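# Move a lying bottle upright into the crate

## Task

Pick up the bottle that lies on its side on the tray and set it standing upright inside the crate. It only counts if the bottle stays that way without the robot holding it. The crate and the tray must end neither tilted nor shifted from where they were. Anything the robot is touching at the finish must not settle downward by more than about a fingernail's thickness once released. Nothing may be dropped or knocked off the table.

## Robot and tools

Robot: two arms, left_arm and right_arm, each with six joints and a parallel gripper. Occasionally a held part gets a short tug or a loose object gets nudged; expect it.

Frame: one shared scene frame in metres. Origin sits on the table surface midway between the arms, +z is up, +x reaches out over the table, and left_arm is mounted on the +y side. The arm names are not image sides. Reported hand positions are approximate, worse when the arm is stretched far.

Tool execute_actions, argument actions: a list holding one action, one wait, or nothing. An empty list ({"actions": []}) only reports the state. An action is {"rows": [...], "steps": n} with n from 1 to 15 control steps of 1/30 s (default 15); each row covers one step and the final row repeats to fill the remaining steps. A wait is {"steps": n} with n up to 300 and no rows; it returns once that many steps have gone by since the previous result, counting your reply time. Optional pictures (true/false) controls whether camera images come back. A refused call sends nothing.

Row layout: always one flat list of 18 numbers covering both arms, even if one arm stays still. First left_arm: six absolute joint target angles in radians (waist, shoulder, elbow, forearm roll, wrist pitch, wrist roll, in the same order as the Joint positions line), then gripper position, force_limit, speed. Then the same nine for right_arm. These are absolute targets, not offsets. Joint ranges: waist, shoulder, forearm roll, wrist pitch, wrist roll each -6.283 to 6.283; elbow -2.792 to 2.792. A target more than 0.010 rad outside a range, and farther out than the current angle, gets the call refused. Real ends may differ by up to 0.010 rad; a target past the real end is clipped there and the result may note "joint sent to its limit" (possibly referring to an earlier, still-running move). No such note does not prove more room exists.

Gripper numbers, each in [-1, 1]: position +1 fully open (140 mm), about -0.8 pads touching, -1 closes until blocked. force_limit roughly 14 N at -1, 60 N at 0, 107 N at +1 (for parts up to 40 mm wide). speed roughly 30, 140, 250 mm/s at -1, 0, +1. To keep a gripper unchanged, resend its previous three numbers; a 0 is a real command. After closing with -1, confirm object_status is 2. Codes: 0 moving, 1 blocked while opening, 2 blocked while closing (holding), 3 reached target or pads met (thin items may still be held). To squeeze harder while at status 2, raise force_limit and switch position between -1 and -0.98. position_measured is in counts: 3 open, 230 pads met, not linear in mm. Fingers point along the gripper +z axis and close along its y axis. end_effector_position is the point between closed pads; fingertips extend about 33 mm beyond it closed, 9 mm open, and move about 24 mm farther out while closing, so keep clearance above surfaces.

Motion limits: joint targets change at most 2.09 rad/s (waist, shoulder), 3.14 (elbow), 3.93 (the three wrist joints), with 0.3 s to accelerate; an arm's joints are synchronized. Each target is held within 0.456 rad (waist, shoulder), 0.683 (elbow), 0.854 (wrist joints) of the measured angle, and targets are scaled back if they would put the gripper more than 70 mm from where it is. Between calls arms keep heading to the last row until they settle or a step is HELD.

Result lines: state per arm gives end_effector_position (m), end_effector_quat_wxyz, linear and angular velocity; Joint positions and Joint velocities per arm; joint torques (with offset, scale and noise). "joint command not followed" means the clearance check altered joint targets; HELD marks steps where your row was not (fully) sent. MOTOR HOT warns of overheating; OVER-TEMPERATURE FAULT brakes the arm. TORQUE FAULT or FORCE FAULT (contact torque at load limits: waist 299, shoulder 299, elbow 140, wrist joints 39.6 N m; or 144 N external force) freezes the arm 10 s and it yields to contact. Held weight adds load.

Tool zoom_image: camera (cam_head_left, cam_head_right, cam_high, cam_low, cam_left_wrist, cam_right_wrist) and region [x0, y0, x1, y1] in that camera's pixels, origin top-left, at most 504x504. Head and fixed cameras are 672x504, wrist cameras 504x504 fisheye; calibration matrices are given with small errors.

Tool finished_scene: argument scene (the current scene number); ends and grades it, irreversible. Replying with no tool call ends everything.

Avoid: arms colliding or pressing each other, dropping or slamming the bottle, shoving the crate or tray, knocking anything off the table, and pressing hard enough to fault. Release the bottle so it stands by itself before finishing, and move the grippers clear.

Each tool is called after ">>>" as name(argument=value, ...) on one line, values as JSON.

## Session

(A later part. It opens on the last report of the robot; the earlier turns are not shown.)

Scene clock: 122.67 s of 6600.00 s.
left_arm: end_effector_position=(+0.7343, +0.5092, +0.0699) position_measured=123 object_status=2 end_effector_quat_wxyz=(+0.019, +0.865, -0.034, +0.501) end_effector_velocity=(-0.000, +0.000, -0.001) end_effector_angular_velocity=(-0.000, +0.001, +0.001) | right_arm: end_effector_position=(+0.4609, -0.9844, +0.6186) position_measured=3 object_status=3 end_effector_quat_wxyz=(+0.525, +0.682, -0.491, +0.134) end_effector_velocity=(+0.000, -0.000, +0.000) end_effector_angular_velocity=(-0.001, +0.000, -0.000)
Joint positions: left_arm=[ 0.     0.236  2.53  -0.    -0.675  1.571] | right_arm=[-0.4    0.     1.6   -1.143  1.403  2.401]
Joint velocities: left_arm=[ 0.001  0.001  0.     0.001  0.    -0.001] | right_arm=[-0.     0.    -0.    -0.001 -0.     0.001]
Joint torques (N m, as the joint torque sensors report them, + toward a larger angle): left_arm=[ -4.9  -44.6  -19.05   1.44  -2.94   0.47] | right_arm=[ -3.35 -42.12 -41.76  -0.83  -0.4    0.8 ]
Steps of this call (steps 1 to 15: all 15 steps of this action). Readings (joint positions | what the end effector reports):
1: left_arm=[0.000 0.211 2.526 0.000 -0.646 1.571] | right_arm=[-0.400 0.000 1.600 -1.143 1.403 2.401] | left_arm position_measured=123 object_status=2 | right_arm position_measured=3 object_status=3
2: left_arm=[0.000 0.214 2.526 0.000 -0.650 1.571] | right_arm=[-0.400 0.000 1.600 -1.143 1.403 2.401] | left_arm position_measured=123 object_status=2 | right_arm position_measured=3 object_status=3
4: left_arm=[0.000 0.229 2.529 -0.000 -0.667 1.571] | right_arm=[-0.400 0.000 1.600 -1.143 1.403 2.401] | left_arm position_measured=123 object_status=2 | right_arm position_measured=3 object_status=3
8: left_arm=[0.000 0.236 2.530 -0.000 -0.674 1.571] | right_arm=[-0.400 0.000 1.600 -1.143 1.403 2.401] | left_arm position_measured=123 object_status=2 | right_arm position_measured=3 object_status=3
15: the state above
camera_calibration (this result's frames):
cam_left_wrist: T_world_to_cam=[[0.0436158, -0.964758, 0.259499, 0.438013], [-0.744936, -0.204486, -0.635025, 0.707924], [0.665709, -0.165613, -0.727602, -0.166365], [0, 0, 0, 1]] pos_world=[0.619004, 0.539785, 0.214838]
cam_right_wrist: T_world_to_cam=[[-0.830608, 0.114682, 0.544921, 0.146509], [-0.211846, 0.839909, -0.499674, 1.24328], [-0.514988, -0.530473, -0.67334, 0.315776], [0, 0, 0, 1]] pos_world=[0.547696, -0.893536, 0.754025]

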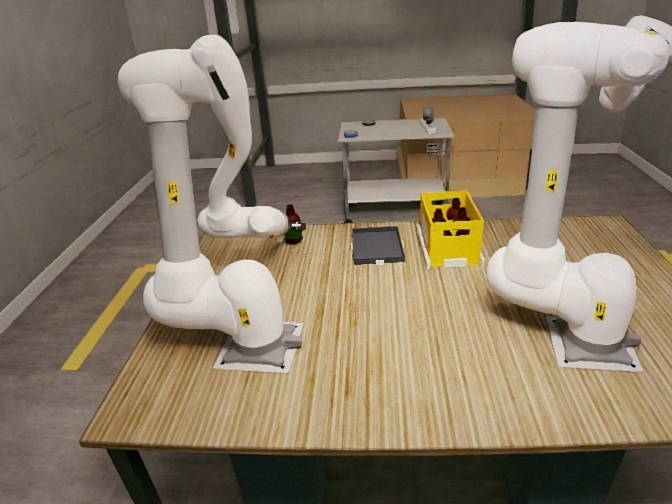

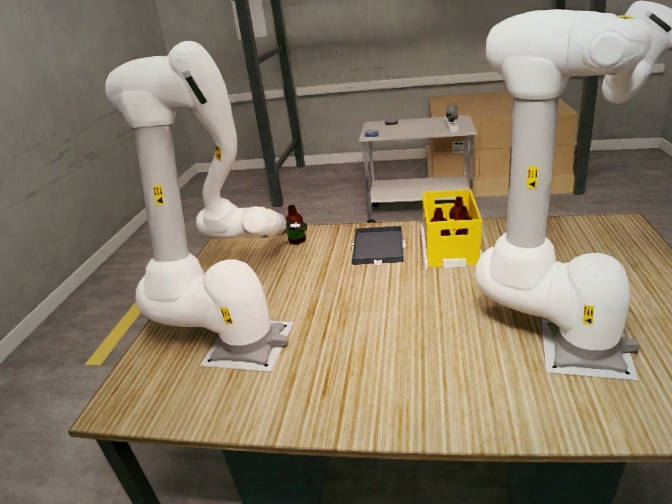

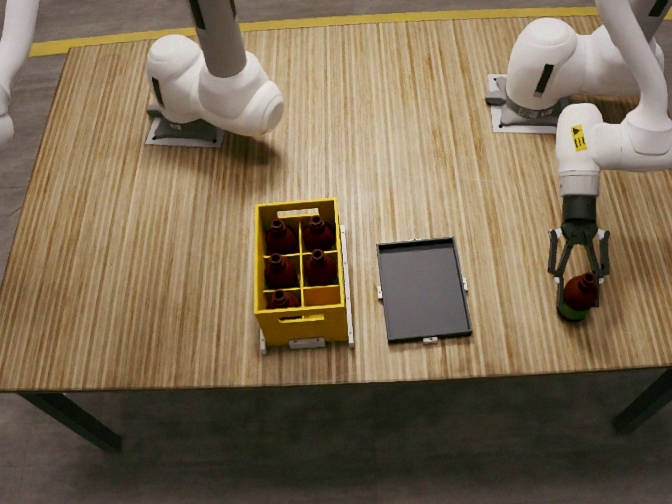

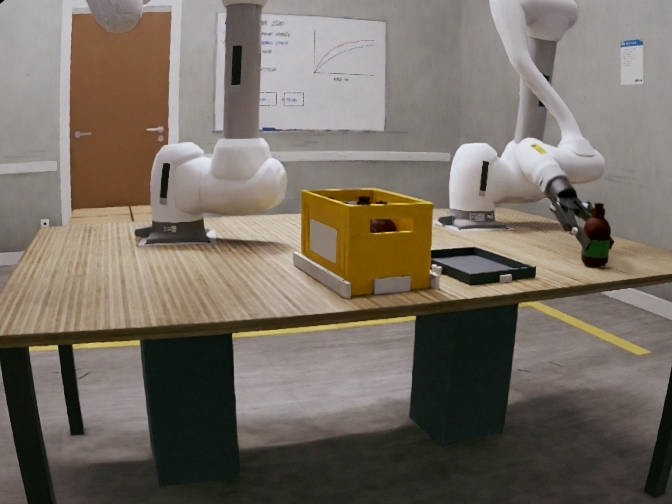

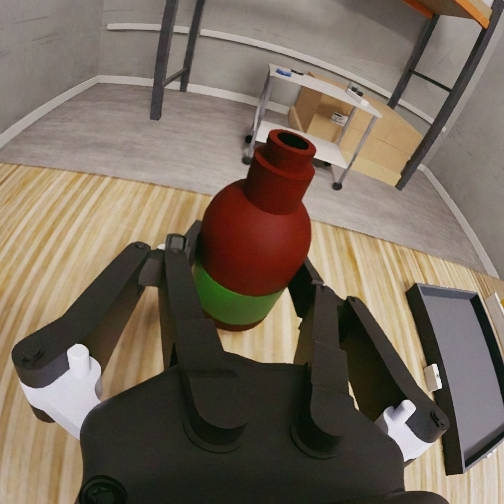

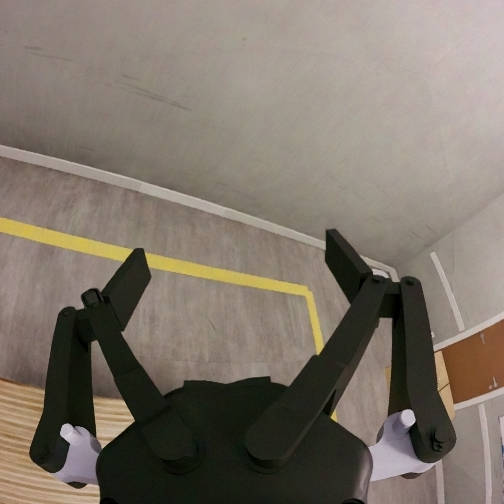

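Step down 3 mm at a time.

>>> execute_actions(actions=[{"rows":[[0,0.244,2.5314,0,-0.684,1.571,-1,0.3,-0.5,-0.4,0,1.6,-1.143,1.403,2.401,1,0,0]]}], pictures=false)

>>> execute_actions(actions=[{"rows":[[0,0.252,2.5326,0,-0.693,1.571,-1,0.3,-0.5,-0.4,0,1.6,-1.143,1.403,2.401,1,0,0]]}], pictures=false)

Scene clock: 127.47 s of 6600.00 s.
left_arm: end_effector_position=(+0.7344, +0.5091, +0.0668) position_measured=123 object_status=2 end_effector_quat_wxyz=(+0.019, +0.865, -0.034, +0.501) end_effector_velocity=(-0.000, +0.000, -0.001) end_effector_angular_velocity=(-0.001, +0.002, +0.001) | right_arm: end_effector_position=(+0.4609, -0.9844, +0.6186) position_measured=3 object_status=3 end_effector_quat_wxyz=(+0.525, +0.682, -0.491, +0.134) end_effector_velocity=(+0.000, -0.000, -0.001) end_effector_angular_velocity=(+0.001, -0.000, -0.000)
Joint positions: left_arm=[-0.     0.244  2.531  0.    -0.684  1.571] | right_arm=[-0.4    0.     1.6   -1.143  1.403  2.401]
Joint velocities: left_arm=[ 0.     0.002  0.     0.    -0.    -0.001] | right_arm=[-0.     0.001 -0.     0.001  0.     0.   ]
Joint torques (N m, as the joint torque sensors report them, + toward a larger angle): left_arm=[ -2.76 -45.65 -19.41   1.2   -2.76   0.64] | right_arm=[ -3.46 -41.78 -41.68  -0.88  -0.43   0.76]
Steps of this call (steps 1 to 15: the robot went on to your last target; steps 16 to 90: nothing new was sent; then 1.30 s passed at rest; steps 91 to 105: all 15 steps of this action). Readings (joint positions | what the end effector reports):
91: left_arm=[-0.000 0.236 2.530 0.000 -0.675 1.571] | right_arm=[-0.400 0.000 1.600 -1.143 1.403 2.401] | left_arm position_measured=123 object_status=2 | right_arm position_measured=3 object_status=3
92: left_arm=[-0.000 0.238 2.531 0.000 -0.677 1.571] | right_arm=[-0.400 0.000 1.600 -1.143 1.403 2.401] | left_arm position_measured=123 object_status=2 | right_arm position_measured=3 object_status=3
94: left_arm=[-0.000 0.242 2.531 0.000 -0.682 1.571] | right_arm=[-0.400 0.000 1.600 -1.143 1.403 2.401] | left_arm position_measured=123 object_status=2 | right_arm position_measured=3 object_status=3
98: left_arm=[-0.000 0.244 2.531 0.000 -0.684 1.571] | right_arm=[-0.400 0.000 1.600 -1.143 1.403 2.401] | left_arm position_measured=123 object_status=2 | right_arm position_measured=3 object_status=3
105: the state above

Scene clock: 127.97 s of 6600.00 s.
left_arm: end_effector_position=(+0.7344, +0.5091, +0.0637) position_measured=123 object_status=2 end_effector_quat_wxyz=(+0.019, +0.865, -0.034, +0.501) end_effector_velocity=(-0.001, -0.000, -0.001) end_effector_angular_velocity=(-0.001, +0.001, -0.000) | right_arm: end_effector_position=(+0.4609, -0.9844, +0.6186) position_measured=3 object_status=3 end_effector_quat_wxyz=(+0.525, +0.682, -0.491, +0.134) end_effector_velocity=(-0.000, +0.000, +0.001) end_effector_angular_velocity=(-0.001, -0.001, +0.000)
Joint positions: left_arm=[-0.     0.252  2.533  0.    -0.693  1.571] | right_arm=[-0.4    0.     1.6   -1.143  1.403  2.401]
Joint velocities: left_arm=[ 0.     0.002  0.001  0.001 -0.001 -0.001] | right_arm=[-0.    -0.001 -0.001 -0.    -0.    -0.   ]
Joint torques (N m, as the joint torque sensors report them, + toward a larger angle): left_arm=[ -4.97 -45.33 -18.06   1.3   -2.63   0.41] | right_arm=[ -3.19 -41.66 -41.31  -0.86  -0.46   0.77]
Steps of this call (steps 1 to 15: all 15 steps of this action). Readings (joint positions | what the end effector reports):
1: left_arm=[-0.000 0.244 2.531 0.000 -0.684 1.571] | right_arm=[-0.400 0.000 1.600 -1.143 1.403 2.401] | left_arm position_measured=123 object_status=2 | right_arm position_measured=3 object_status=3
2: left_arm=[-0.000 0.246 2.532 0.000 -0.686 1.571] | right_arm=[-0.400 0.000 1.600 -1.143 1.403 2.401] | left_arm position_measured=123 object_status=2 | right_arm position_measured=3 object_status=3
4: left_arm=[-0.000 0.250 2.532 0.000 -0.691 1.571] | right_arm=[-0.400 0.000 1.600 -1.143 1.403 2.401] | left_arm position_measured=123 object_status=2 | right_arm position_measured=3 object_status=3
8: left_arm=[-0.000 0.252 2.533 0.000 -0.693 1.571] | right_arm=[-0.400 0.000 1.600 -1.143 1.403 2.401] | left_arm position_measured=123 object_status=2 | right_arm position_measured=3 object_status=3
15: the state above

>>> execute_actions(actions=[{"rows":[[0,0.26,2.5336,0,-0.702,1.571,-1,0.3,-0.5,-0.4,0,1.6,-1.143,1.403,2.401,1,0,0]]}], pictures=false)

Scene clock: 130.80 s of 6600.00 s.
left_arm: end_effector_position=(+0.7346, +0.5091, +0.0609) position_measured=123 object_status=2 end_effector_quat_wxyz=(+0.019, +0.865, -0.034, +0.501) end_effector_velocity=(-0.001, +0.000, -0.001) end_effector_angular_velocity=(+0.001, +0.003, -0.001) | right_arm: end_effector_position=(+0.4609, -0.9844, +0.6186) position_measured=3 object_status=3 end_effector_quat_wxyz=(+0.525, +0.682, -0.491, +0.134) end_effector_velocity=(-0.000, -0.000, -0.000) end_effector_angular_velocity=(-0.002, +0.003, +0.000)
Joint positions: left_arm=[-0.     0.26   2.533  0.    -0.702  1.571] | right_arm=[-0.4    0.     1.6   -1.143  1.403  2.401]
Joint velocities: left_arm=[0.    0.    0.001 0.001 0.001 0.001] | right_arm=[-0.     0.     0.001 -0.003 -0.     0.   ]
Joint torques (N m, as the joint torque sensors report them, + toward a larger angle): left_arm=[-3.89 27.37 35.72  1.28 29.44  0.27] | right_arm=[ -3.97 -41.95 -41.39  -0.85  -0.4    0.71]
Steps of this call (steps 1 to 15: the robot went on to your last target; steps 16 to 70: nothing new was sent; steps 71 to 85: all 15 steps of this action). Readings (joint positions | what the end effector reports):
71: left_arm=[-0.000 0.252 2.533 0.000 -0.693 1.571] | right_arm=[-0.400 0.000 1.600 -1.143 1.403 2.401] | left_arm position_measured=123 object_status=2 | right_arm position_measured=3 object_status=3
72: left_arm=[-0.000 0.254 2.533 0.000 -0.695 1.571] | right_arm=[-0.400 0.000 1.600 -1.143 1.403 2.401] | left_arm position_measured=123 object_status=2 | right_arm position_measured=3 object_status=3
74: left_arm=[-0.000 0.258 2.533 0.000 -0.701 1.571] | right_arm=[-0.400 0.000 1.600 -1.143 1.403 2.401] | left_arm position_measured=123 object_status=2 | right_arm position_measured=3 object_status=3
78: left_arm=[-0.000 0.259 2.533 0.000 -0.702 1.571] | right_arm=[-0.400 0.000 1.600 -1.143 1.403 2.401] | left_arm position_measured=123 object_status=2 | right_arm position_measured=3 object_status=3
85: the state above

>>> execute_actions(actions=[{"rows":[[0,0.254,2.5329,0,-0.6955,1.571,-1,0.3,-0.5,-0.4,0,1.6,-1.143,1.403,2.401,1,0,0]],"steps":10}], pictures=false)

>>> execute_actions(actions=[{"rows":[[0,0.254,2.5329,0,-0.6955,1.571,0.8,0.3,-0.3,-0.4,0,1.6,-1.143,1.403,2.401,1,0,0]]}], pictures=false)

>>> execute_actions(actions=[{"steps":15}], pictures=false)

>>> execute_actions(actions=[{"rows":[[0,0.045,2.482,0,-0.436,1.571,0.8,0.3,-0.3,-0.4,0,1.6,-1.143,1.403,2.401,1,0,0]]}], pictures=false)

>>> execute_actions(actions=[{"rows":[[0,-0.2036,2.3286,0,-0.034,1.571,0.8,0.3,-0.3,-0.4,0,1.6,-1.143,1.403,2.401,1,0,0]]}], pictures=false)

>>> execute_actions(actions=[{"steps":15}], pictures=false)

>>> execute_actions(actions=[{"rows":[[0,0.1813,1.7171,0,1.243,1.571,0,0.3,-0.3,-0.4,0,1.6,-1.143,1.403,2.401,1,0,0]]}], pictures=false)

>>> execute_actions(actions=[{"steps":70}])

Scene clock: 147.13 s of 6600.00 s.
left_arm: end_effector_position=(+0.7340, +0.5092, +0.0626) position_measured=123 object_status=2 end_effector_quat_wxyz=(+0.019, +0.865, -0.034, +0.501) end_effector_velocity=(+0.003, -0.001, +0.003) end_effector_angular_velocity=(-0.000, -0.006, -0.001) | right_arm: end_effector_position=(+0.4609, -0.9844, +0.6186) position_measured=3 object_status=3 end_effector_quat_wxyz=(+0.525, +0.682, -0.491, +0.134) end_effector_velocity=(-0.000, +0.000, -0.000) end_effector_angular_velocity=(+0.000, -0.000, -0.000)
Joint positions: left_arm=[-0.     0.254  2.533 -0.    -0.695  1.571] | right_arm=[-0.4    0.     1.6   -1.143  1.403  2.401]
Joint velocities: left_arm=[-0.    -0.001 -0.004  0.001 -0.001 -0.   ] | right_arm=[-0.    -0.     0.     0.001  0.     0.   ]
Joint torques (N m, as the joint torque sensors report them, + toward a larger angle): left_arm=[ -4.66 -26.04  -0.76   1.25   6.86   0.35] | right_arm=[ -3.29 -42.47 -41.68  -0.92  -0.36   0.79]
Steps of this call (steps 1 to 15: the robot went on to your last target; steps 16 to 90: nothing new was sent; then 13.00 s passed at rest; steps 91 to 100: all 10 steps of this action). Readings (joint positions | what the end effector reports):
91: left_arm=[-0.000 0.260 2.534 -0.000 -0.702 1.571] | right_arm=[-0.400 0.000 1.600 -1.143 1.403 2.401] | left_arm position_measured=123 object_status=2 | right_arm position_measured=3 object_status=3
92: left_arm=[-0.000 0.259 2.534 -0.000 -0.700 1.571] | right_arm=[-0.400 0.000 1.600 -1.143 1.403 2.401] | left_arm position_measured=123 object_status=2 | right_arm position_measured=3 object_status=3
94: left_arm=[-0.000 0.256 2.534 -0.000 -0.696 1.571] | right_arm=[-0.400 0.000 1.600 -1.143 1.403 2.401] | left_arm position_measured=123 object_status=2 | right_arm position_measured=3 object_status=3
98: left_arm=[-0.000 0.254 2.534 -0.000 -0.695 1.571] | right_arm=[-0.400 0.000 1.600 -1.143 1.403 2.401] | left_arm position_measured=123 object_status=2 | right_arm position_measured=3 object_status=3
100: the state above

Scene clock: 147.63 s of 6600.00 s.
left_arm: end_effector_position=(+0.7344, +0.5092, +0.0630) position_measured=46 object_status=0 end_effector_quat_wxyz=(+0.019, +0.865, -0.034, +0.501) end_effector_velocity=(+0.000, +0.000, +0.001) end_effector_angular_velocity=(+0.000, -0.002, +0.000) | right_arm: end_effector_position=(+0.4609, -0.9844, +0.6186) position_measured=3 object_status=3 end_effector_quat_wxyz=(+0.525, +0.682, -0.491, +0.134) end_effector_velocity=(-0.000, -0.000, -0.001) end_effector_angular_velocity=(+0.000, +0.002, +0.000)
Joint positions: left_arm=[-0.     0.254  2.533 -0.    -0.696  1.571] | right_arm=[-0.4    0.     1.6   -1.143  1.403  2.401]
Joint velocities: left_arm=[-0.    -0.001 -0.    -0.001 -0.001  0.001] | right_arm=[-0.     0.     0.002 -0.001 -0.    -0.   ]
Joint torques (N m, as the joint torque sensors report them, + toward a larger angle): left_arm=[ -5.81 -41.83 -17.25   1.49  -1.85   0.55] | right_arm=[ -4.31 -42.35 -41.49  -0.86  -0.33   0.74]
Steps of this call (steps 1 to 15: all 15 steps of this action). Readings (joint positions | what the end effector reports):
1: left_arm=[-0.000 0.254 2.533 -0.000 -0.695 1.571] | right_arm=[-0.400 0.000 1.600 -1.143 1.403 2.401] | left_arm position_measured=123 object_status=0 | right_arm position_measured=3 object_status=3
2: left_arm=[-0.000 0.254 2.533 -0.000 -0.695 1.571] | right_arm=[-0.400 0.000 1.600 -1.143 1.403 2.401] | left_arm position_measured=123 object_status=0 | right_arm position_measured=3 object_status=3
4: left_arm=[-0.000 0.254 2.533 -0.000 -0.695 1.571] | right_arm=[-0.400 0.000 1.600 -1.143 1.403 2.401] | left_arm position_measured=110 object_status=0 | right_arm position_measured=3 object_status=3
8: left_arm=[-0.000 0.254 2.533 -0.000 -0.695 1.571] | right_arm=[-0.400 0.000 1.600 -1.143 1.403 2.401] | left_arm position_measured=87 object_status=0 | right_arm position_measured=3 object_status=3
15: the state above

Scene clock: 148.13 s of 6600.00 s.
left_arm: end_effector_position=(+0.7344, +0.5092, +0.0630) position_measured=28 object_status=3 end_effector_quat_wxyz=(+0.019, +0.865, -0.034, +0.501) end_effector_velocity=(+0.001, -0.000, +0.001) end_effector_angular_velocity=(+0.000, -0.003, -0.000) | right_arm: end_effector_position=(+0.4609, -0.9844, +0.6186) position_measured=3 object_status=3 end_effector_quat_wxyz=(+0.525, +0.682, -0.491, +0.134) end_effector_velocity=(-0.000, +0.000, +0.000) end_effector_angular_velocity=(-0.001, +0.000, +0.000)
Joint positions: left_arm=[-0.     0.254  2.533 -0.    -0.696  1.571] | right_arm=[-0.4    0.     1.6   -1.143  1.403  2.401]
Joint velocities: left_arm=[-0.    -0.001 -0.001 -0.001 -0.     0.001] | right_arm=[ 0.    -0.001  0.    -0.001 -0.    -0.   ]
Joint torques (N m, as the joint torque sensors report them, + toward a larger angle): left_arm=[ -5.81 -42.25 -17.56   1.27  -2.17   0.69] | right_arm=[ -3.02 -42.94 -41.72  -0.83  -0.46   0.7 ]
Steps of this call (steps 1 to 15: the robot went on to your last target). Readings (joint positions | what the end effector reports):
1: left_arm=[-0.000 0.254 2.533 -0.000 -0.696 1.571] | right_arm=[-0.400 0.000 1.600 -1.143 1.403 2.401] | left_arm position_measured=41 object_status=0 | right_arm position_measured=3 object_status=3
2: left_arm=[-0.000 0.254 2.533 -0.000 -0.696 1.571] | right_arm=[-0.400 0.000 1.600 -1.143 1.403 2.401] | left_arm position_measured=35 object_status=0 | right_arm position_measured=3 object_status=3
4: left_arm=[-0.000 0.254 2.533 -0.000 -0.696 1.571] | right_arm=[-0.400 0.000 1.600 -1.143 1.403 2.401] | left_arm position_measured=28 object_status=0 | right_arm position_measured=3 object_status=3
8: left_arm=[-0.000 0.254 2.533 -0.000 -0.696 1.571] | right_arm=[-0.400 0.000 1.600 -1.143 1.403 2.401] | left_arm position_measured=28 object_status=0 | right_arm position_measured=3 object_status=3
15: the state above
All arms were judged still, so your last target was given up. Only a new action makes them travel on or press farther. Fingers that are still opening or closing keep moving.

Scene clock: 148.63 s of 6600.00 s.
left_arm: end_effector_position=(+0.7347, +0.5091, +0.1496) position_measured=28 object_status=3 end_effector_quat_wxyz=(+0.019, +0.865, -0.034, +0.501) end_effector_velocity=(-0.000, -0.000, +0.003) end_effector_angular_velocity=(+0.000, -0.001, -0.001) | right_arm: end_effector_position=(+0.4609, -0.9844, +0.6186) position_measured=3 object_status=3 end_effector_quat_wxyz=(+0.525, +0.682, -0.491, +0.134) end_effector_velocity=(+0.000, -0.000, +0.001) end_effector_angular_velocity=(-0.001, -0.003, -0.000)
Joint positions: left_arm=[-0.     0.045  2.482  0.    -0.436  1.571] | right_arm=[-0.4    0.     1.6   -1.143  1.403  2.401]
Joint velocities: left_arm=[-0.001 -0.006 -0.001  0.     0.005  0.   ] | right_arm=[-0.    -0.    -0.002  0.001 -0.     0.   ]
Joint torques (N m, as the joint torque sensors report them, + toward a larger angle): left_arm=[ -3.83 -31.2  -26.97   2.28  -1.66   0.51] | right_arm=[ -3.96 -42.58 -41.6   -0.91  -0.44   0.85]
Steps of this call (steps 1 to 15: all 15 steps of this action). Readings (joint positions | what the end effector reports):
1: left_arm=[-0.000 0.254 2.533 -0.000 -0.696 1.571] | right_arm=[-0.400 0.000 1.600 -1.143 1.403 2.401] | left_arm position_measured=28 object_status=3 | right_arm position_measured=3 object_status=3
2: left_arm=[-0.000 0.251 2.532 -0.000 -0.692 1.571] | right_arm=[-0.400 0.000 1.600 -1.143 1.403 2.401] | left_arm position_measured=28 object_status=3 | right_arm position_measured=3 object_status=3
4: left_arm=[-0.000 0.223 2.525 -0.000 -0.657 1.571] | right_arm=[-0.400 0.000 1.600 -1.143 1.403 2.401] | left_arm position_measured=28 object_status=3 | right_arm position_measured=3 object_status=3
8: left_arm=[-0.000 0.102 2.496 0.000 -0.508 1.571] | right_arm=[-0.400 0.000 1.600 -1.143 1.403 2.401] | left_arm position_measured=28 object_status=3 | right_arm position_measured=3 object_status=3
15: the state above

Scene clock: 149.13 s of 6600.00 s.
left_arm: end_effector_position=(+0.7349, +0.5091, +0.2986) position_measured=28 object_status=3 end_effector_quat_wxyz=(+0.019, +0.864, -0.034, +0.501) end_effector_velocity=(-0.011, +0.001, +0.043) end_effector_angular_velocity=(+0.000, +0.008, -0.000) | right_arm: end_effector_position=(+0.4609, -0.9844, +0.6186) position_measured=3 object_status=3 end_effector_quat_wxyz=(+0.525, +0.682, -0.491, +0.134) end_effector_velocity=(+0.000, -0.000, -0.001) end_effector_angular_velocity=(+0.001, +0.002, +0.000)
Joint positions: left_arm=[-0.    -0.201  2.33   0.    -0.039  1.571] | right_arm=[-0.4    0.     1.6   -1.143  1.403  2.401]
Joint velocities: left_arm=[-0.    -0.072 -0.043  0.     0.124 -0.001] | right_arm=[-0.     0.001  0.    -0.     0.    -0.001]
Joint torques (N m, as the joint torque sensors report them, + toward a larger angle): left_arm=[ -8.39   4.68 -31.22   2.97  -1.75   0.64] | right_arm=[ -4.03 -42.51 -41.54  -0.96  -0.46   0.9 ]
Steps of this call (steps 1 to 15: all 15 steps of this action). Readings (joint positions | what the end effector reports):
1: left_arm=[-0.000 0.045 2.482 0.000 -0.436 1.571] | right_arm=[-0.400 0.000 1.600 -1.143 1.403 2.401] | left_arm position_measured=28 object_status=3 | right_arm position_measured=3 object_status=3
2: left_arm=[-0.000 0.042 2.480 0.000 -0.431 1.571] | right_arm=[-0.400 0.000 1.600 -1.143 1.403 2.401] | left_arm position_measured=28 object_status=3 | right_arm position_measured=3 object_status=3
4: left_arm=[-0.000 0.014 2.463 0.000 -0.386 1.571] | right_arm=[-0.400 0.000 1.600 -1.143 1.403 2.401] | left_arm position_measured=28 object_status=3 | right_arm position_measured=3 object_status=3
8: left_arm=[-0.000 -0.086 2.401 0.000 -0.225 1.571] | right_arm=[-0.400 0.000 1.600 -1.143 1.403 2.401] | left_arm position_measured=28 object_status=3 | right_arm position_measured=3 object_status=3
15: the state above

Scene clock: 149.63 s of 6600.00 s.
left_arm: end_effector_position=(+0.7345, +0.5091, +0.3002) position_measured=28 object_status=3 end_effector_quat_wxyz=(+0.019, +0.865, -0.034, +0.501) end_effector_velocity=(-0.000, +0.000, -0.001) end_effector_angular_velocity=(+0.002, +0.001, -0.000) | right_arm: end_effector_position=(+0.4609, -0.9844, +0.6186) position_measured=3 object_status=3 end_effector_quat_wxyz=(+0.525, +0.682, -0.491, +0.134) end_effector_velocity=(-0.000, +0.000, +0.001) end_effector_angular_velocity=(-0.001, -0.002, -0.000)
Joint positions: left_arm=[-0.    -0.204  2.329  0.    -0.034  1.571] | right_arm=[-0.4    0.     1.6   -1.143  1.403  2.401]
Joint velocities: left_arm=[ 0.     0.001  0.001 -0.001 -0.     0.003] | right_arm=[ 0.    -0.001 -0.001  0.    -0.     0.   ]
Joint torques (N m, as the joint torque sensors report them, + toward a larger angle): left_arm=[ -2.85 -17.33 -38.86   3.3   -1.76   0.58] | right_arm=[ -3.33 -42.6  -41.63  -0.91  -0.48   0.75]
Steps of this call (steps 1 to 15: the robot went on to your last target). Readings (joint positions | what the end effector reports):
1: left_arm=[-0.000 -0.202 2.330 0.000 -0.036 1.571] | right_arm=[-0.400 0.000 1.600 -1.143 1.403 2.401] | left_arm position_measured=28 object_status=3 | right_arm position_measured=3 object_status=3
2: left_arm=[-0.000 -0.203 2.329 0.000 -0.035 1.571] | right_arm=[-0.400 0.000 1.600 -1.143 1.403 2.401] | left_arm position_measured=28 object_status=3 | right_arm position_measured=3 object_status=3
4: left_arm=[-0.000 -0.203 2.329 0.000 -0.034 1.571] | right_arm=[-0.400 0.000 1.600 -1.143 1.403 2.401] | left_arm position_measured=28 object_status=3 | right_arm position_measured=3 object_status=3
8: left_arm=[-0.000 -0.204 2.329 0.000 -0.034 1.571] | right_arm=[-0.400 0.000 1.600 -1.143 1.403 2.401] | left_arm position_measured=28 object_status=3 | right_arm position_measured=3 object_status=3
15: the state above
All arms were judged still, so your last target was given up. Only a new action makes them travel on or press farther. Fingers that are still opening or closing keep moving.

Scene clock: 150.13 s of 6600.00 s.
left_arm: end_effector_position=(+0.7698, +0.5064, +0.2467) position_measured=104 object_status=0 end_effector_quat_wxyz=(+0.004, +0.994, -0.039, +0.099) end_effector_velocity=(-0.291, +0.023, -0.020) end_effector_angular_velocity=(+0.157, +1.995, -0.000) | right_arm: end_effector_position=(+0.4609, -0.9844, +0.6186) position_measured=3 object_status=3 end_effector_quat_wxyz=(+0.525, +0.682, -0.491, +0.134) end_effector_velocity=(-0.000, -0.000, -0.001) end_effector_angular_velocity=(+0.001, +0.002, +0.000)
Joint positions: left_arm=[-0.     0.136  1.789  0.     1.018  1.571] | right_arm=[-0.4    0.     1.6   -1.143  1.403  2.401]
Joint velocities: left_arm=[-0.     0.495 -0.787  0.002  2.294 -0.   ] | right_arm=[ 0.     0.001  0.002 -0.    -0.    -0.   ]
Joint torques (N m, as the joint torque sensors report them, + toward a larger angle): left_arm=[ -0.1  -65.32 -34.36   3.11  -0.35   0.52] | right_arm=[ -3.71 -42.26 -41.72  -0.92  -0.43   0.76]
Steps of this call (steps 1 to 15: all 15 steps of this action). Readings (joint positions | what the end effector reports):
1: left_arm=[-0.000 -0.204 2.329 -0.000 -0.034 1.571] | right_arm=[-0.400 0.000 1.600 -1.143 1.403 2.401] | left_arm position_measured=28 object_status=0 | right_arm position_measured=3 object_status=3
2: left_arm=[-0.000 -0.201 2.325 -0.000 -0.028 1.571] | right_arm=[-0.400 0.000 1.600 -1.143 1.403 2.401] | left_arm position_measured=29 object_status=0 | right_arm position_measured=3 object_status=3
4: left_arm=[-0.000 -0.178 2.287 -0.000 0.024 1.571] | right_arm=[-0.400 0.000 1.600 -1.143 1.403 2.401] | left_arm position_measured=41 object_status=0 | right_arm position_measured=3 object_status=3
8: left_arm=[-0.000 -0.063 2.105 -0.000 0.295 1.571] | right_arm=[-0.400 0.000 1.600 -1.143 1.403 2.401] | left_arm position_measured=64 object_status=0 | right_arm position_measured=3 object_status=3
15: the state above

Scene clock: 152.47 s of 6600.00 s.
left_arm: end_effector_position=(+0.7371, +0.5089, +0.2499) position_measured=129 object_status=3 end_effector_quat_wxyz=(+0.000, +0.999, -0.039, +0.000) end_effector_velocity=(+0.001, -0.000, +0.001) end_effector_angular_velocity=(-0.002, -0.001, -0.001) | right_arm: end_effector_position=(+0.4609, -0.9844, +0.6186) position_measured=3 object_status=3 end_effector_quat_wxyz=(+0.525, +0.682, -0.491, +0.134) end_effector_velocity=(-0.000, +0.000, -0.000) end_effector_angular_velocity=(+0.000, -0.000, -0.000)
Joint positions: left_arm=[-0.     0.181  1.717 -0.     1.243  1.571] | right_arm=[-0.4    0.     1.6   -1.143  1.403  2.401]
Joint velocities: left_arm=[ 0.    -0.    -0.001 -0.002 -0.     0.002] | right_arm=[-0. -0.  0.  0.  0.  0.]
Joint torques (N m, as the joint torque sensors report them, + toward a larger angle): left_arm=[ -5.67 -58.48 -40.68   3.82   0.33   0.21] | right_arm=[ -3.62 -42.3  -41.46  -0.99  -0.4    0.84]
Steps of this call (steps 1 to 30: the robot went on to your last target; steps 31 to 70: nothing new was sent). Readings (joint positions | what the end effector reports):
1: left_arm=[-0.000 0.151 1.765 0.000 1.089 1.571] | right_arm=[-0.400 0.000 1.600 -1.143 1.403 2.401] | left_arm position_measured=110 object_status=0 | right_arm position_measured=3 object_status=3
2: left_arm=[-0.000 0.163 1.746 0.000 1.147 1.571] | right_arm=[-0.400 0.000 1.600 -1.143 1.403 2.401] | left_arm position_measured=116 object_status=0 | right_arm position_measured=3 object_status=3
4: left_arm=[-0.000 0.178 1.723 0.000 1.221 1.571] | right_arm=[-0.400 0.000 1.600 -1.143 1.403 2.401] | left_arm position_measured=127 object_status=0 | right_arm position_measured=3 object_status=3
8: left_arm=[-0.000 0.181 1.717 0.000 1.243 1.571] | right_arm=[-0.400 0.000 1.600 -1.143 1.403 2.401] | left_arm position_measured=129 object_status=0 | right_arm position_measured=3 object_status=3
70: the state above
All arms were judged still, so your last target was given up. Only a new action makes them travel on or press farther. Fingers that are still opening or closing keep moving.
camera_calibration (this result's frames):
cam_left_wrist: T_world_to_cam=[[0.208716, -0.977616, 0.0265438, 0.333973], [-0.930004, -0.190009, 0.314626, 0.715971], [-0.30254, -0.0903534, -0.948845, 0.693473], [0, 0, 0, 1]] pos_world=[0.805953, 0.525196, 0.42387]
cam_right_wrist: T_world_to_cam=[[-0.830608, 0.114682, 0.544921, 0.146508], [-0.211846, 0.839909, -0.499674, 1.24328], [-0.514988, -0.530473, -0.67334, 0.315776], [0, 0, 0, 1]] pos_world=[0.547696, -0.893536, 0.754025]

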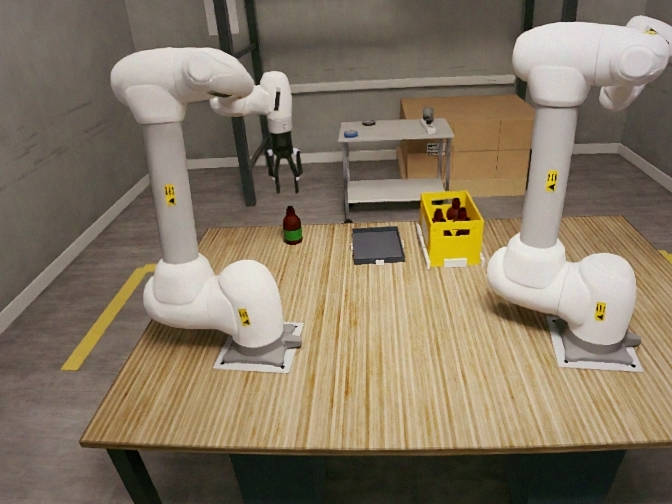

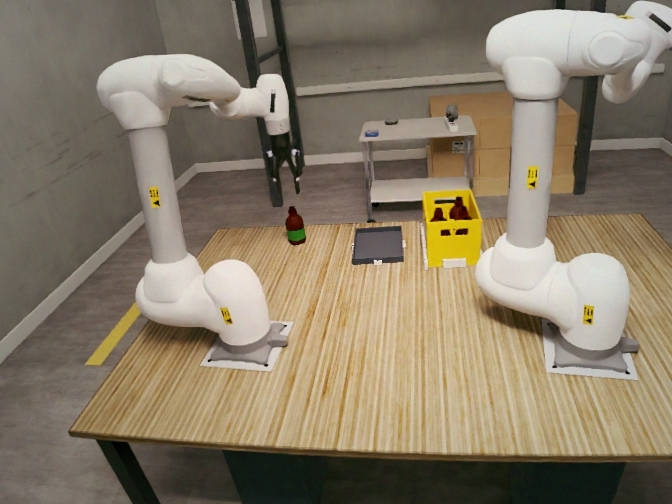

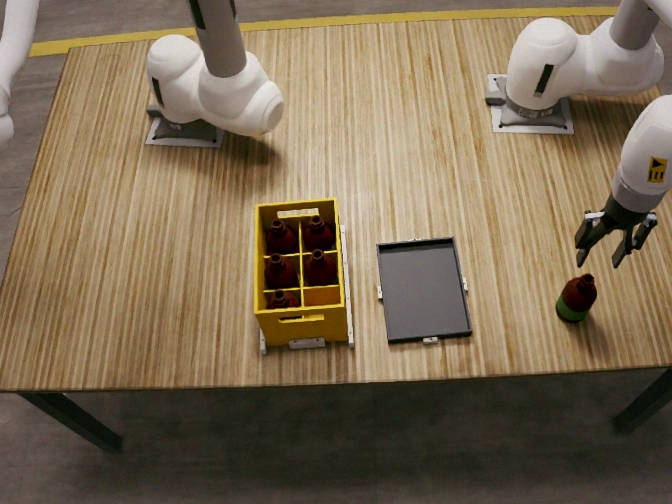

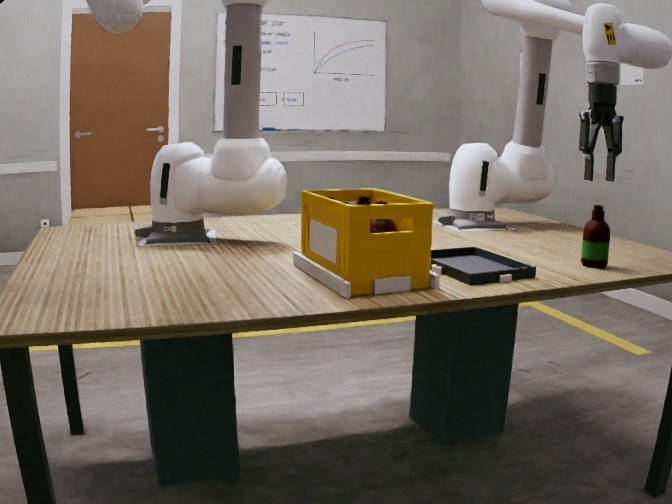

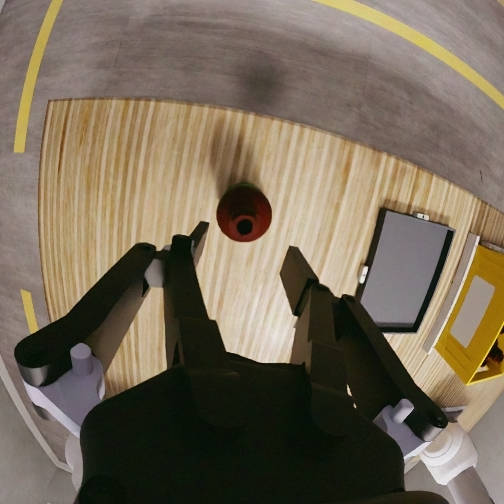

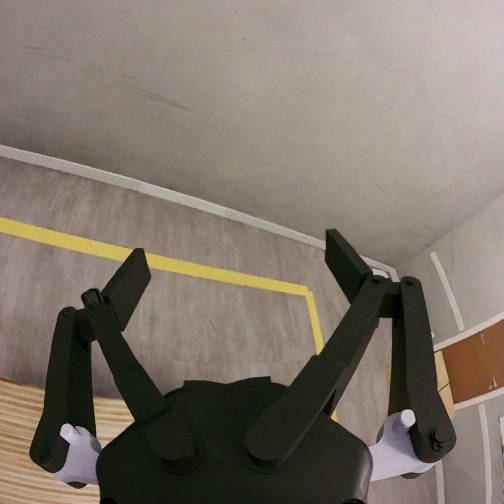

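>>> execute_actions(actions=[{"rows":[[0,0.222,1.772,0,1.1476,1.571,0,0.3,-0.3,-0.4,0,1.6,-1.143,1.403,2.401,1,0,0]]}], pictures=false)

>>> execute_actions(actions=[{"rows":[[0,0.2509,1.8053,0,1.0854,1.571,0,0.3,-0.3,-0.4,0,1.6,-1.143,1.403,2.401,1,0,0]]}])

>>> zoom_image(camera="cam_low", region=[520,150,672,280])

>>> zoom_image(camera="cam_high", region=[520,220,672,340])

Scene clock: 164.43 s of 6600.00 s.
left_arm: end_effector_position=(+0.7422, +0.5086, +0.1952) position_measured=129 object_status=3 end_effector_quat_wxyz=(+0.000, +0.999, -0.039, +0.000) end_effector_velocity=(-0.000, +0.000, -0.001) end_effector_angular_velocity=(+0.000, +0.000, -0.001) | right_arm: end_effector_position=(+0.4609, -0.9844, +0.6186) position_measured=3 object_status=3 end_effector_quat_wxyz=(+0.525, +0.682, -0.491, +0.134) end_effector_velocity=(+0.000, +0.000, -0.000) end_effector_angular_velocity=(+0.000, +0.000, +0.000)
Joint positions: left_arm=[ 0.     0.222  1.772 -0.     1.148  1.571] | right_arm=[-0.4    0.     1.6   -1.143  1.403  2.401]
Joint velocities: left_arm=[-0.    -0.     0.002  0.    -0.002  0.001] | right_arm=[ 0. -0.  0.  0. -0. -0.]
Joint torques (N m, as the joint torque sensors report them, + toward a larger angle): left_arm=[ -4.78 -62.49 -38.25   3.86   0.17   0.6 ] | right_arm=[ -3.67 -42.29 -41.65  -0.84  -0.49   0.76]
Steps of this call (steps 1 to 90: nothing new was sent; then 8.47 s passed at rest; steps 91 to 105: all 15 steps of this action). Readings (joint positions | what the end effector reports):
91: left_arm=[0.000 0.181 1.717 0.000 1.243 1.571] | right_arm=[-0.400 0.000 1.600 -1.143 1.403 2.401] | left_arm position_measured=129 object_status=3 | right_arm position_measured=3 object_status=3
92: left_arm=[0.000 0.183 1.720 -0.000 1.238 1.571] | right_arm=[-0.400 0.000 1.600 -1.143 1.403 2.401] | left_arm position_measured=129 object_status=3 | right_arm position_measured=3 object_status=3
94: left_arm=[0.000 0.203 1.747 -0.000 1.191 1.571] | right_arm=[-0.400 0.000 1.600 -1.143 1.403 2.401] | left_arm position_measured=129 object_status=3 | right_arm position_measured=3 object_status=3
98: left_arm=[0.000 0.221 1.771 -0.000 1.150 1.571] | right_arm=[-0.400 0.000 1.600 -1.143 1.403 2.401] | left_arm position_measured=129 object_status=3 | right_arm position_measured=3 object_status=3
105: the state above

Scene clock: 164.93 s of 6600.00 s.
left_arm: end_effector_position=(+0.7443, +0.5084, +0.1598) position_measured=129 object_status=3 end_effector_quat_wxyz=(-0.000, +0.999, -0.039, +0.000) end_effector_velocity=(-0.000, -0.000, -0.000) end_effector_angular_velocity=(-0.000, +0.001, -0.002) | right_arm: end_effector_position=(+0.4609, -0.9844, +0.6186) position_measured=3 object_status=3 end_effector_quat_wxyz=(+0.525, +0.682, -0.491, +0.134) end_effector_velocity=(+0.000, +0.000, -0.002) end_effector_angular_velocity=(+0.002, +0.002, +0.000)
Joint positions: left_arm=[0.    0.251 1.805 0.    1.085 1.571] | right_arm=[-0.4    0.     1.6   -1.143  1.403  2.401]
Joint velocities: left_arm=[-0.    -0.     0.    -0.001  0.     0.002] | right_arm=[ 0.     0.     0.002  0.001  0.    -0.   ]
Joint torques (N m, as the joint torque sensors report them, + toward a larger angle): left_arm=[ -5.97 -63.07 -38.1    3.64   0.36   0.56] | right_arm=[ -3.54 -42.96 -41.45  -0.73  -0.51   0.74]
Steps of this call (steps 1 to 15: all 15 steps of this action). Readings (joint positions | what the end effector reports):
1: left_arm=[0.000 0.222 1.772 -0.000 1.148 1.571] | right_arm=[-0.400 0.000 1.600 -1.143 1.403 2.401] | left_arm position_measured=129 object_status=3 | right_arm position_measured=3 object_status=3
2: left_arm=[0.000 0.224 1.775 0.000 1.142 1.571] | right_arm=[-0.400 0.000 1.600 -1.143 1.403 2.401] | left_arm position_measured=129 object_status=3 | right_arm position_measured=3 object_status=3
4: left_arm=[0.000 0.241 1.794 0.000 1.106 1.571] | right_arm=[-0.400 0.000 1.600 -1.143 1.403 2.401] | left_arm position_measured=129 object_status=3 | right_arm position_measured=3 object_status=3
8: left_arm=[0.000 0.250 1.805 0.000 1.087 1.571] | right_arm=[-0.400 0.000 1.600 -1.143 1.403 2.401] | left_arm position_measured=129 object_status=3 | right_arm position_measured=3 object_status=3
15: the state above
camera_calibration (this result's frames):
cam_left_wrist: T_world_to_cam=[[0.208793, -0.977601, 0.0264814, 0.334314], [-0.929938, -0.190087, 0.314774, 0.750922], [-0.302689, -0.0903486, -0.948797, 0.610166], [0, 0, 0, 1]] pos_world=[0.813199, 0.524694, 0.3337]
cam_right_wrist: T_world_to_cam=[[-0.830608, 0.114682, 0.544921, 0.146508], [-0.211846, 0.839909, -0.499674, 1.24328], [-0.514988, -0.530473, -0.67334, 0.315776], [0, 0, 0, 1]] pos_world=[0.547696, -0.893536, 0.754025]

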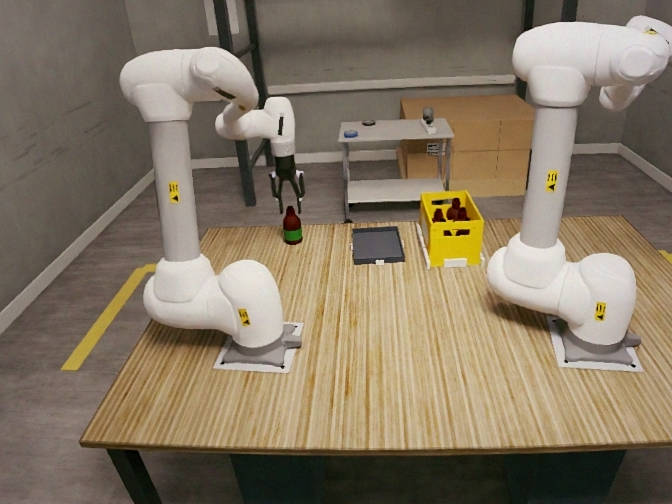

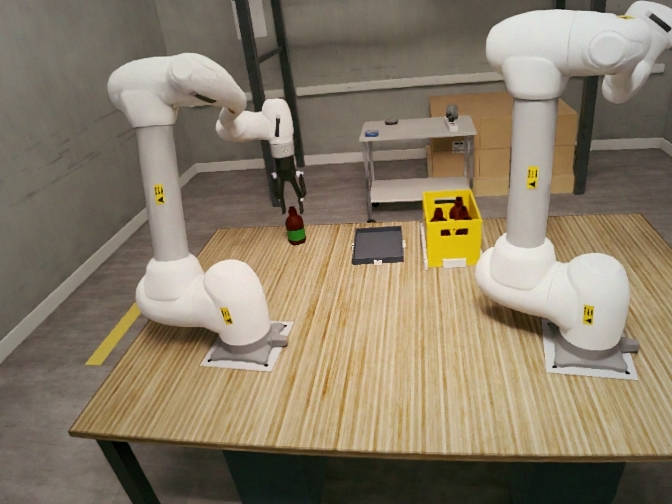

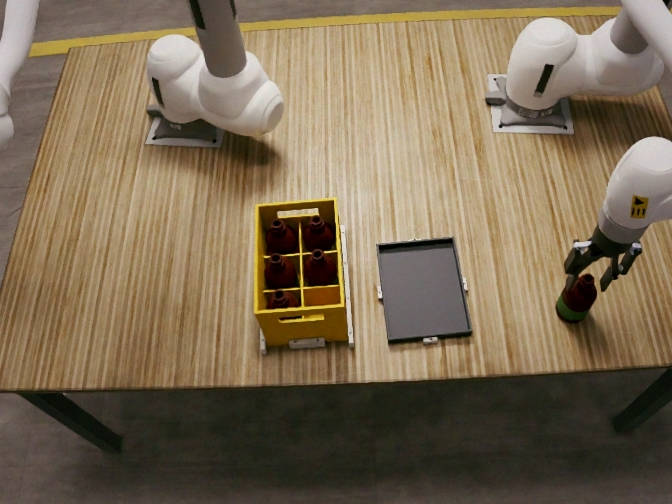

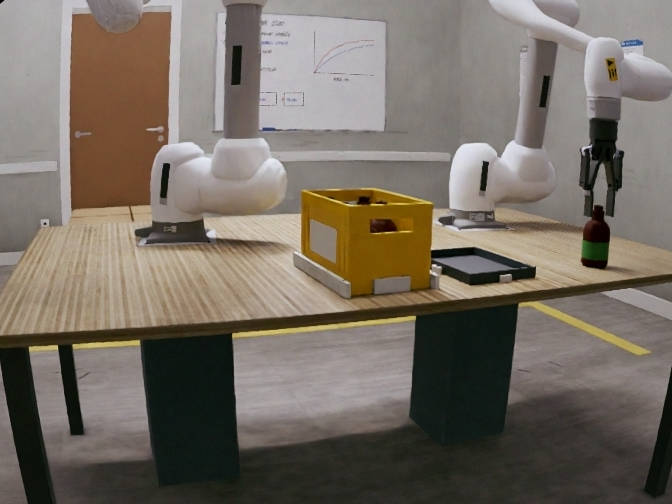

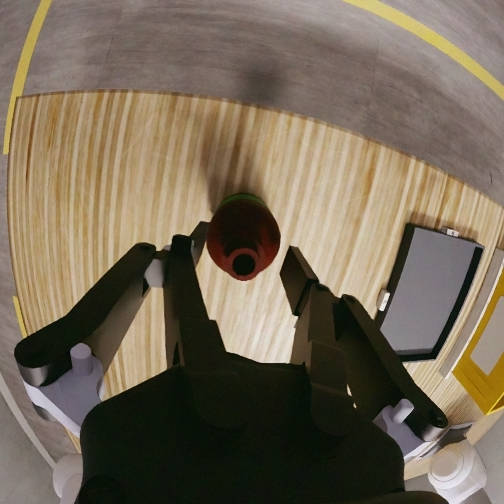

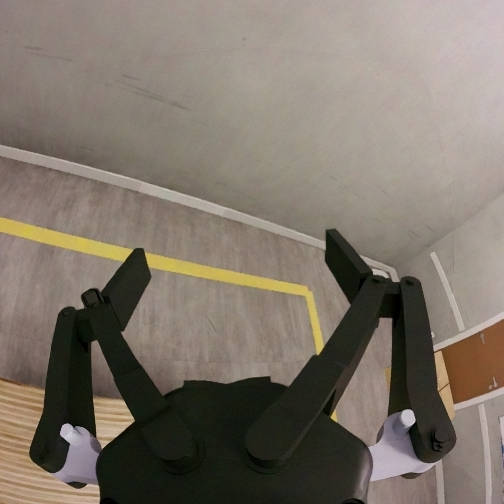

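Region (520, 150, 672, 280) of cam_low's 672x504 image, scaled by 3.316, with more detail than that image has; it fills the top 431 rows of this view, and the rest is white.

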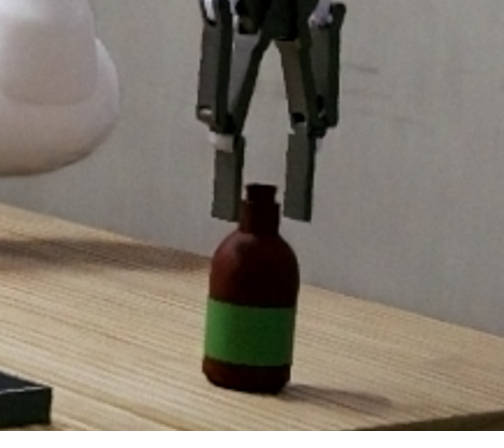

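Region (520, 220, 672, 340) of cam_high's 672x504 image, scaled by 3.316, with more detail than that image has; it fills the top 398 rows of this view, and the rest is white.

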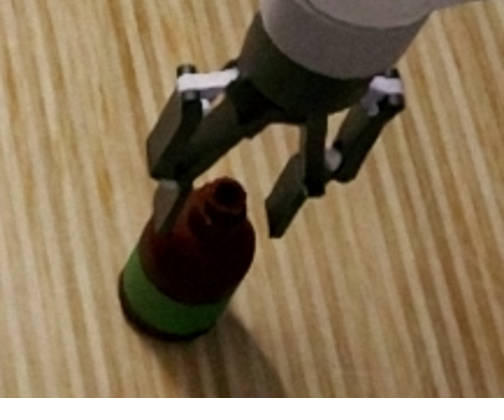

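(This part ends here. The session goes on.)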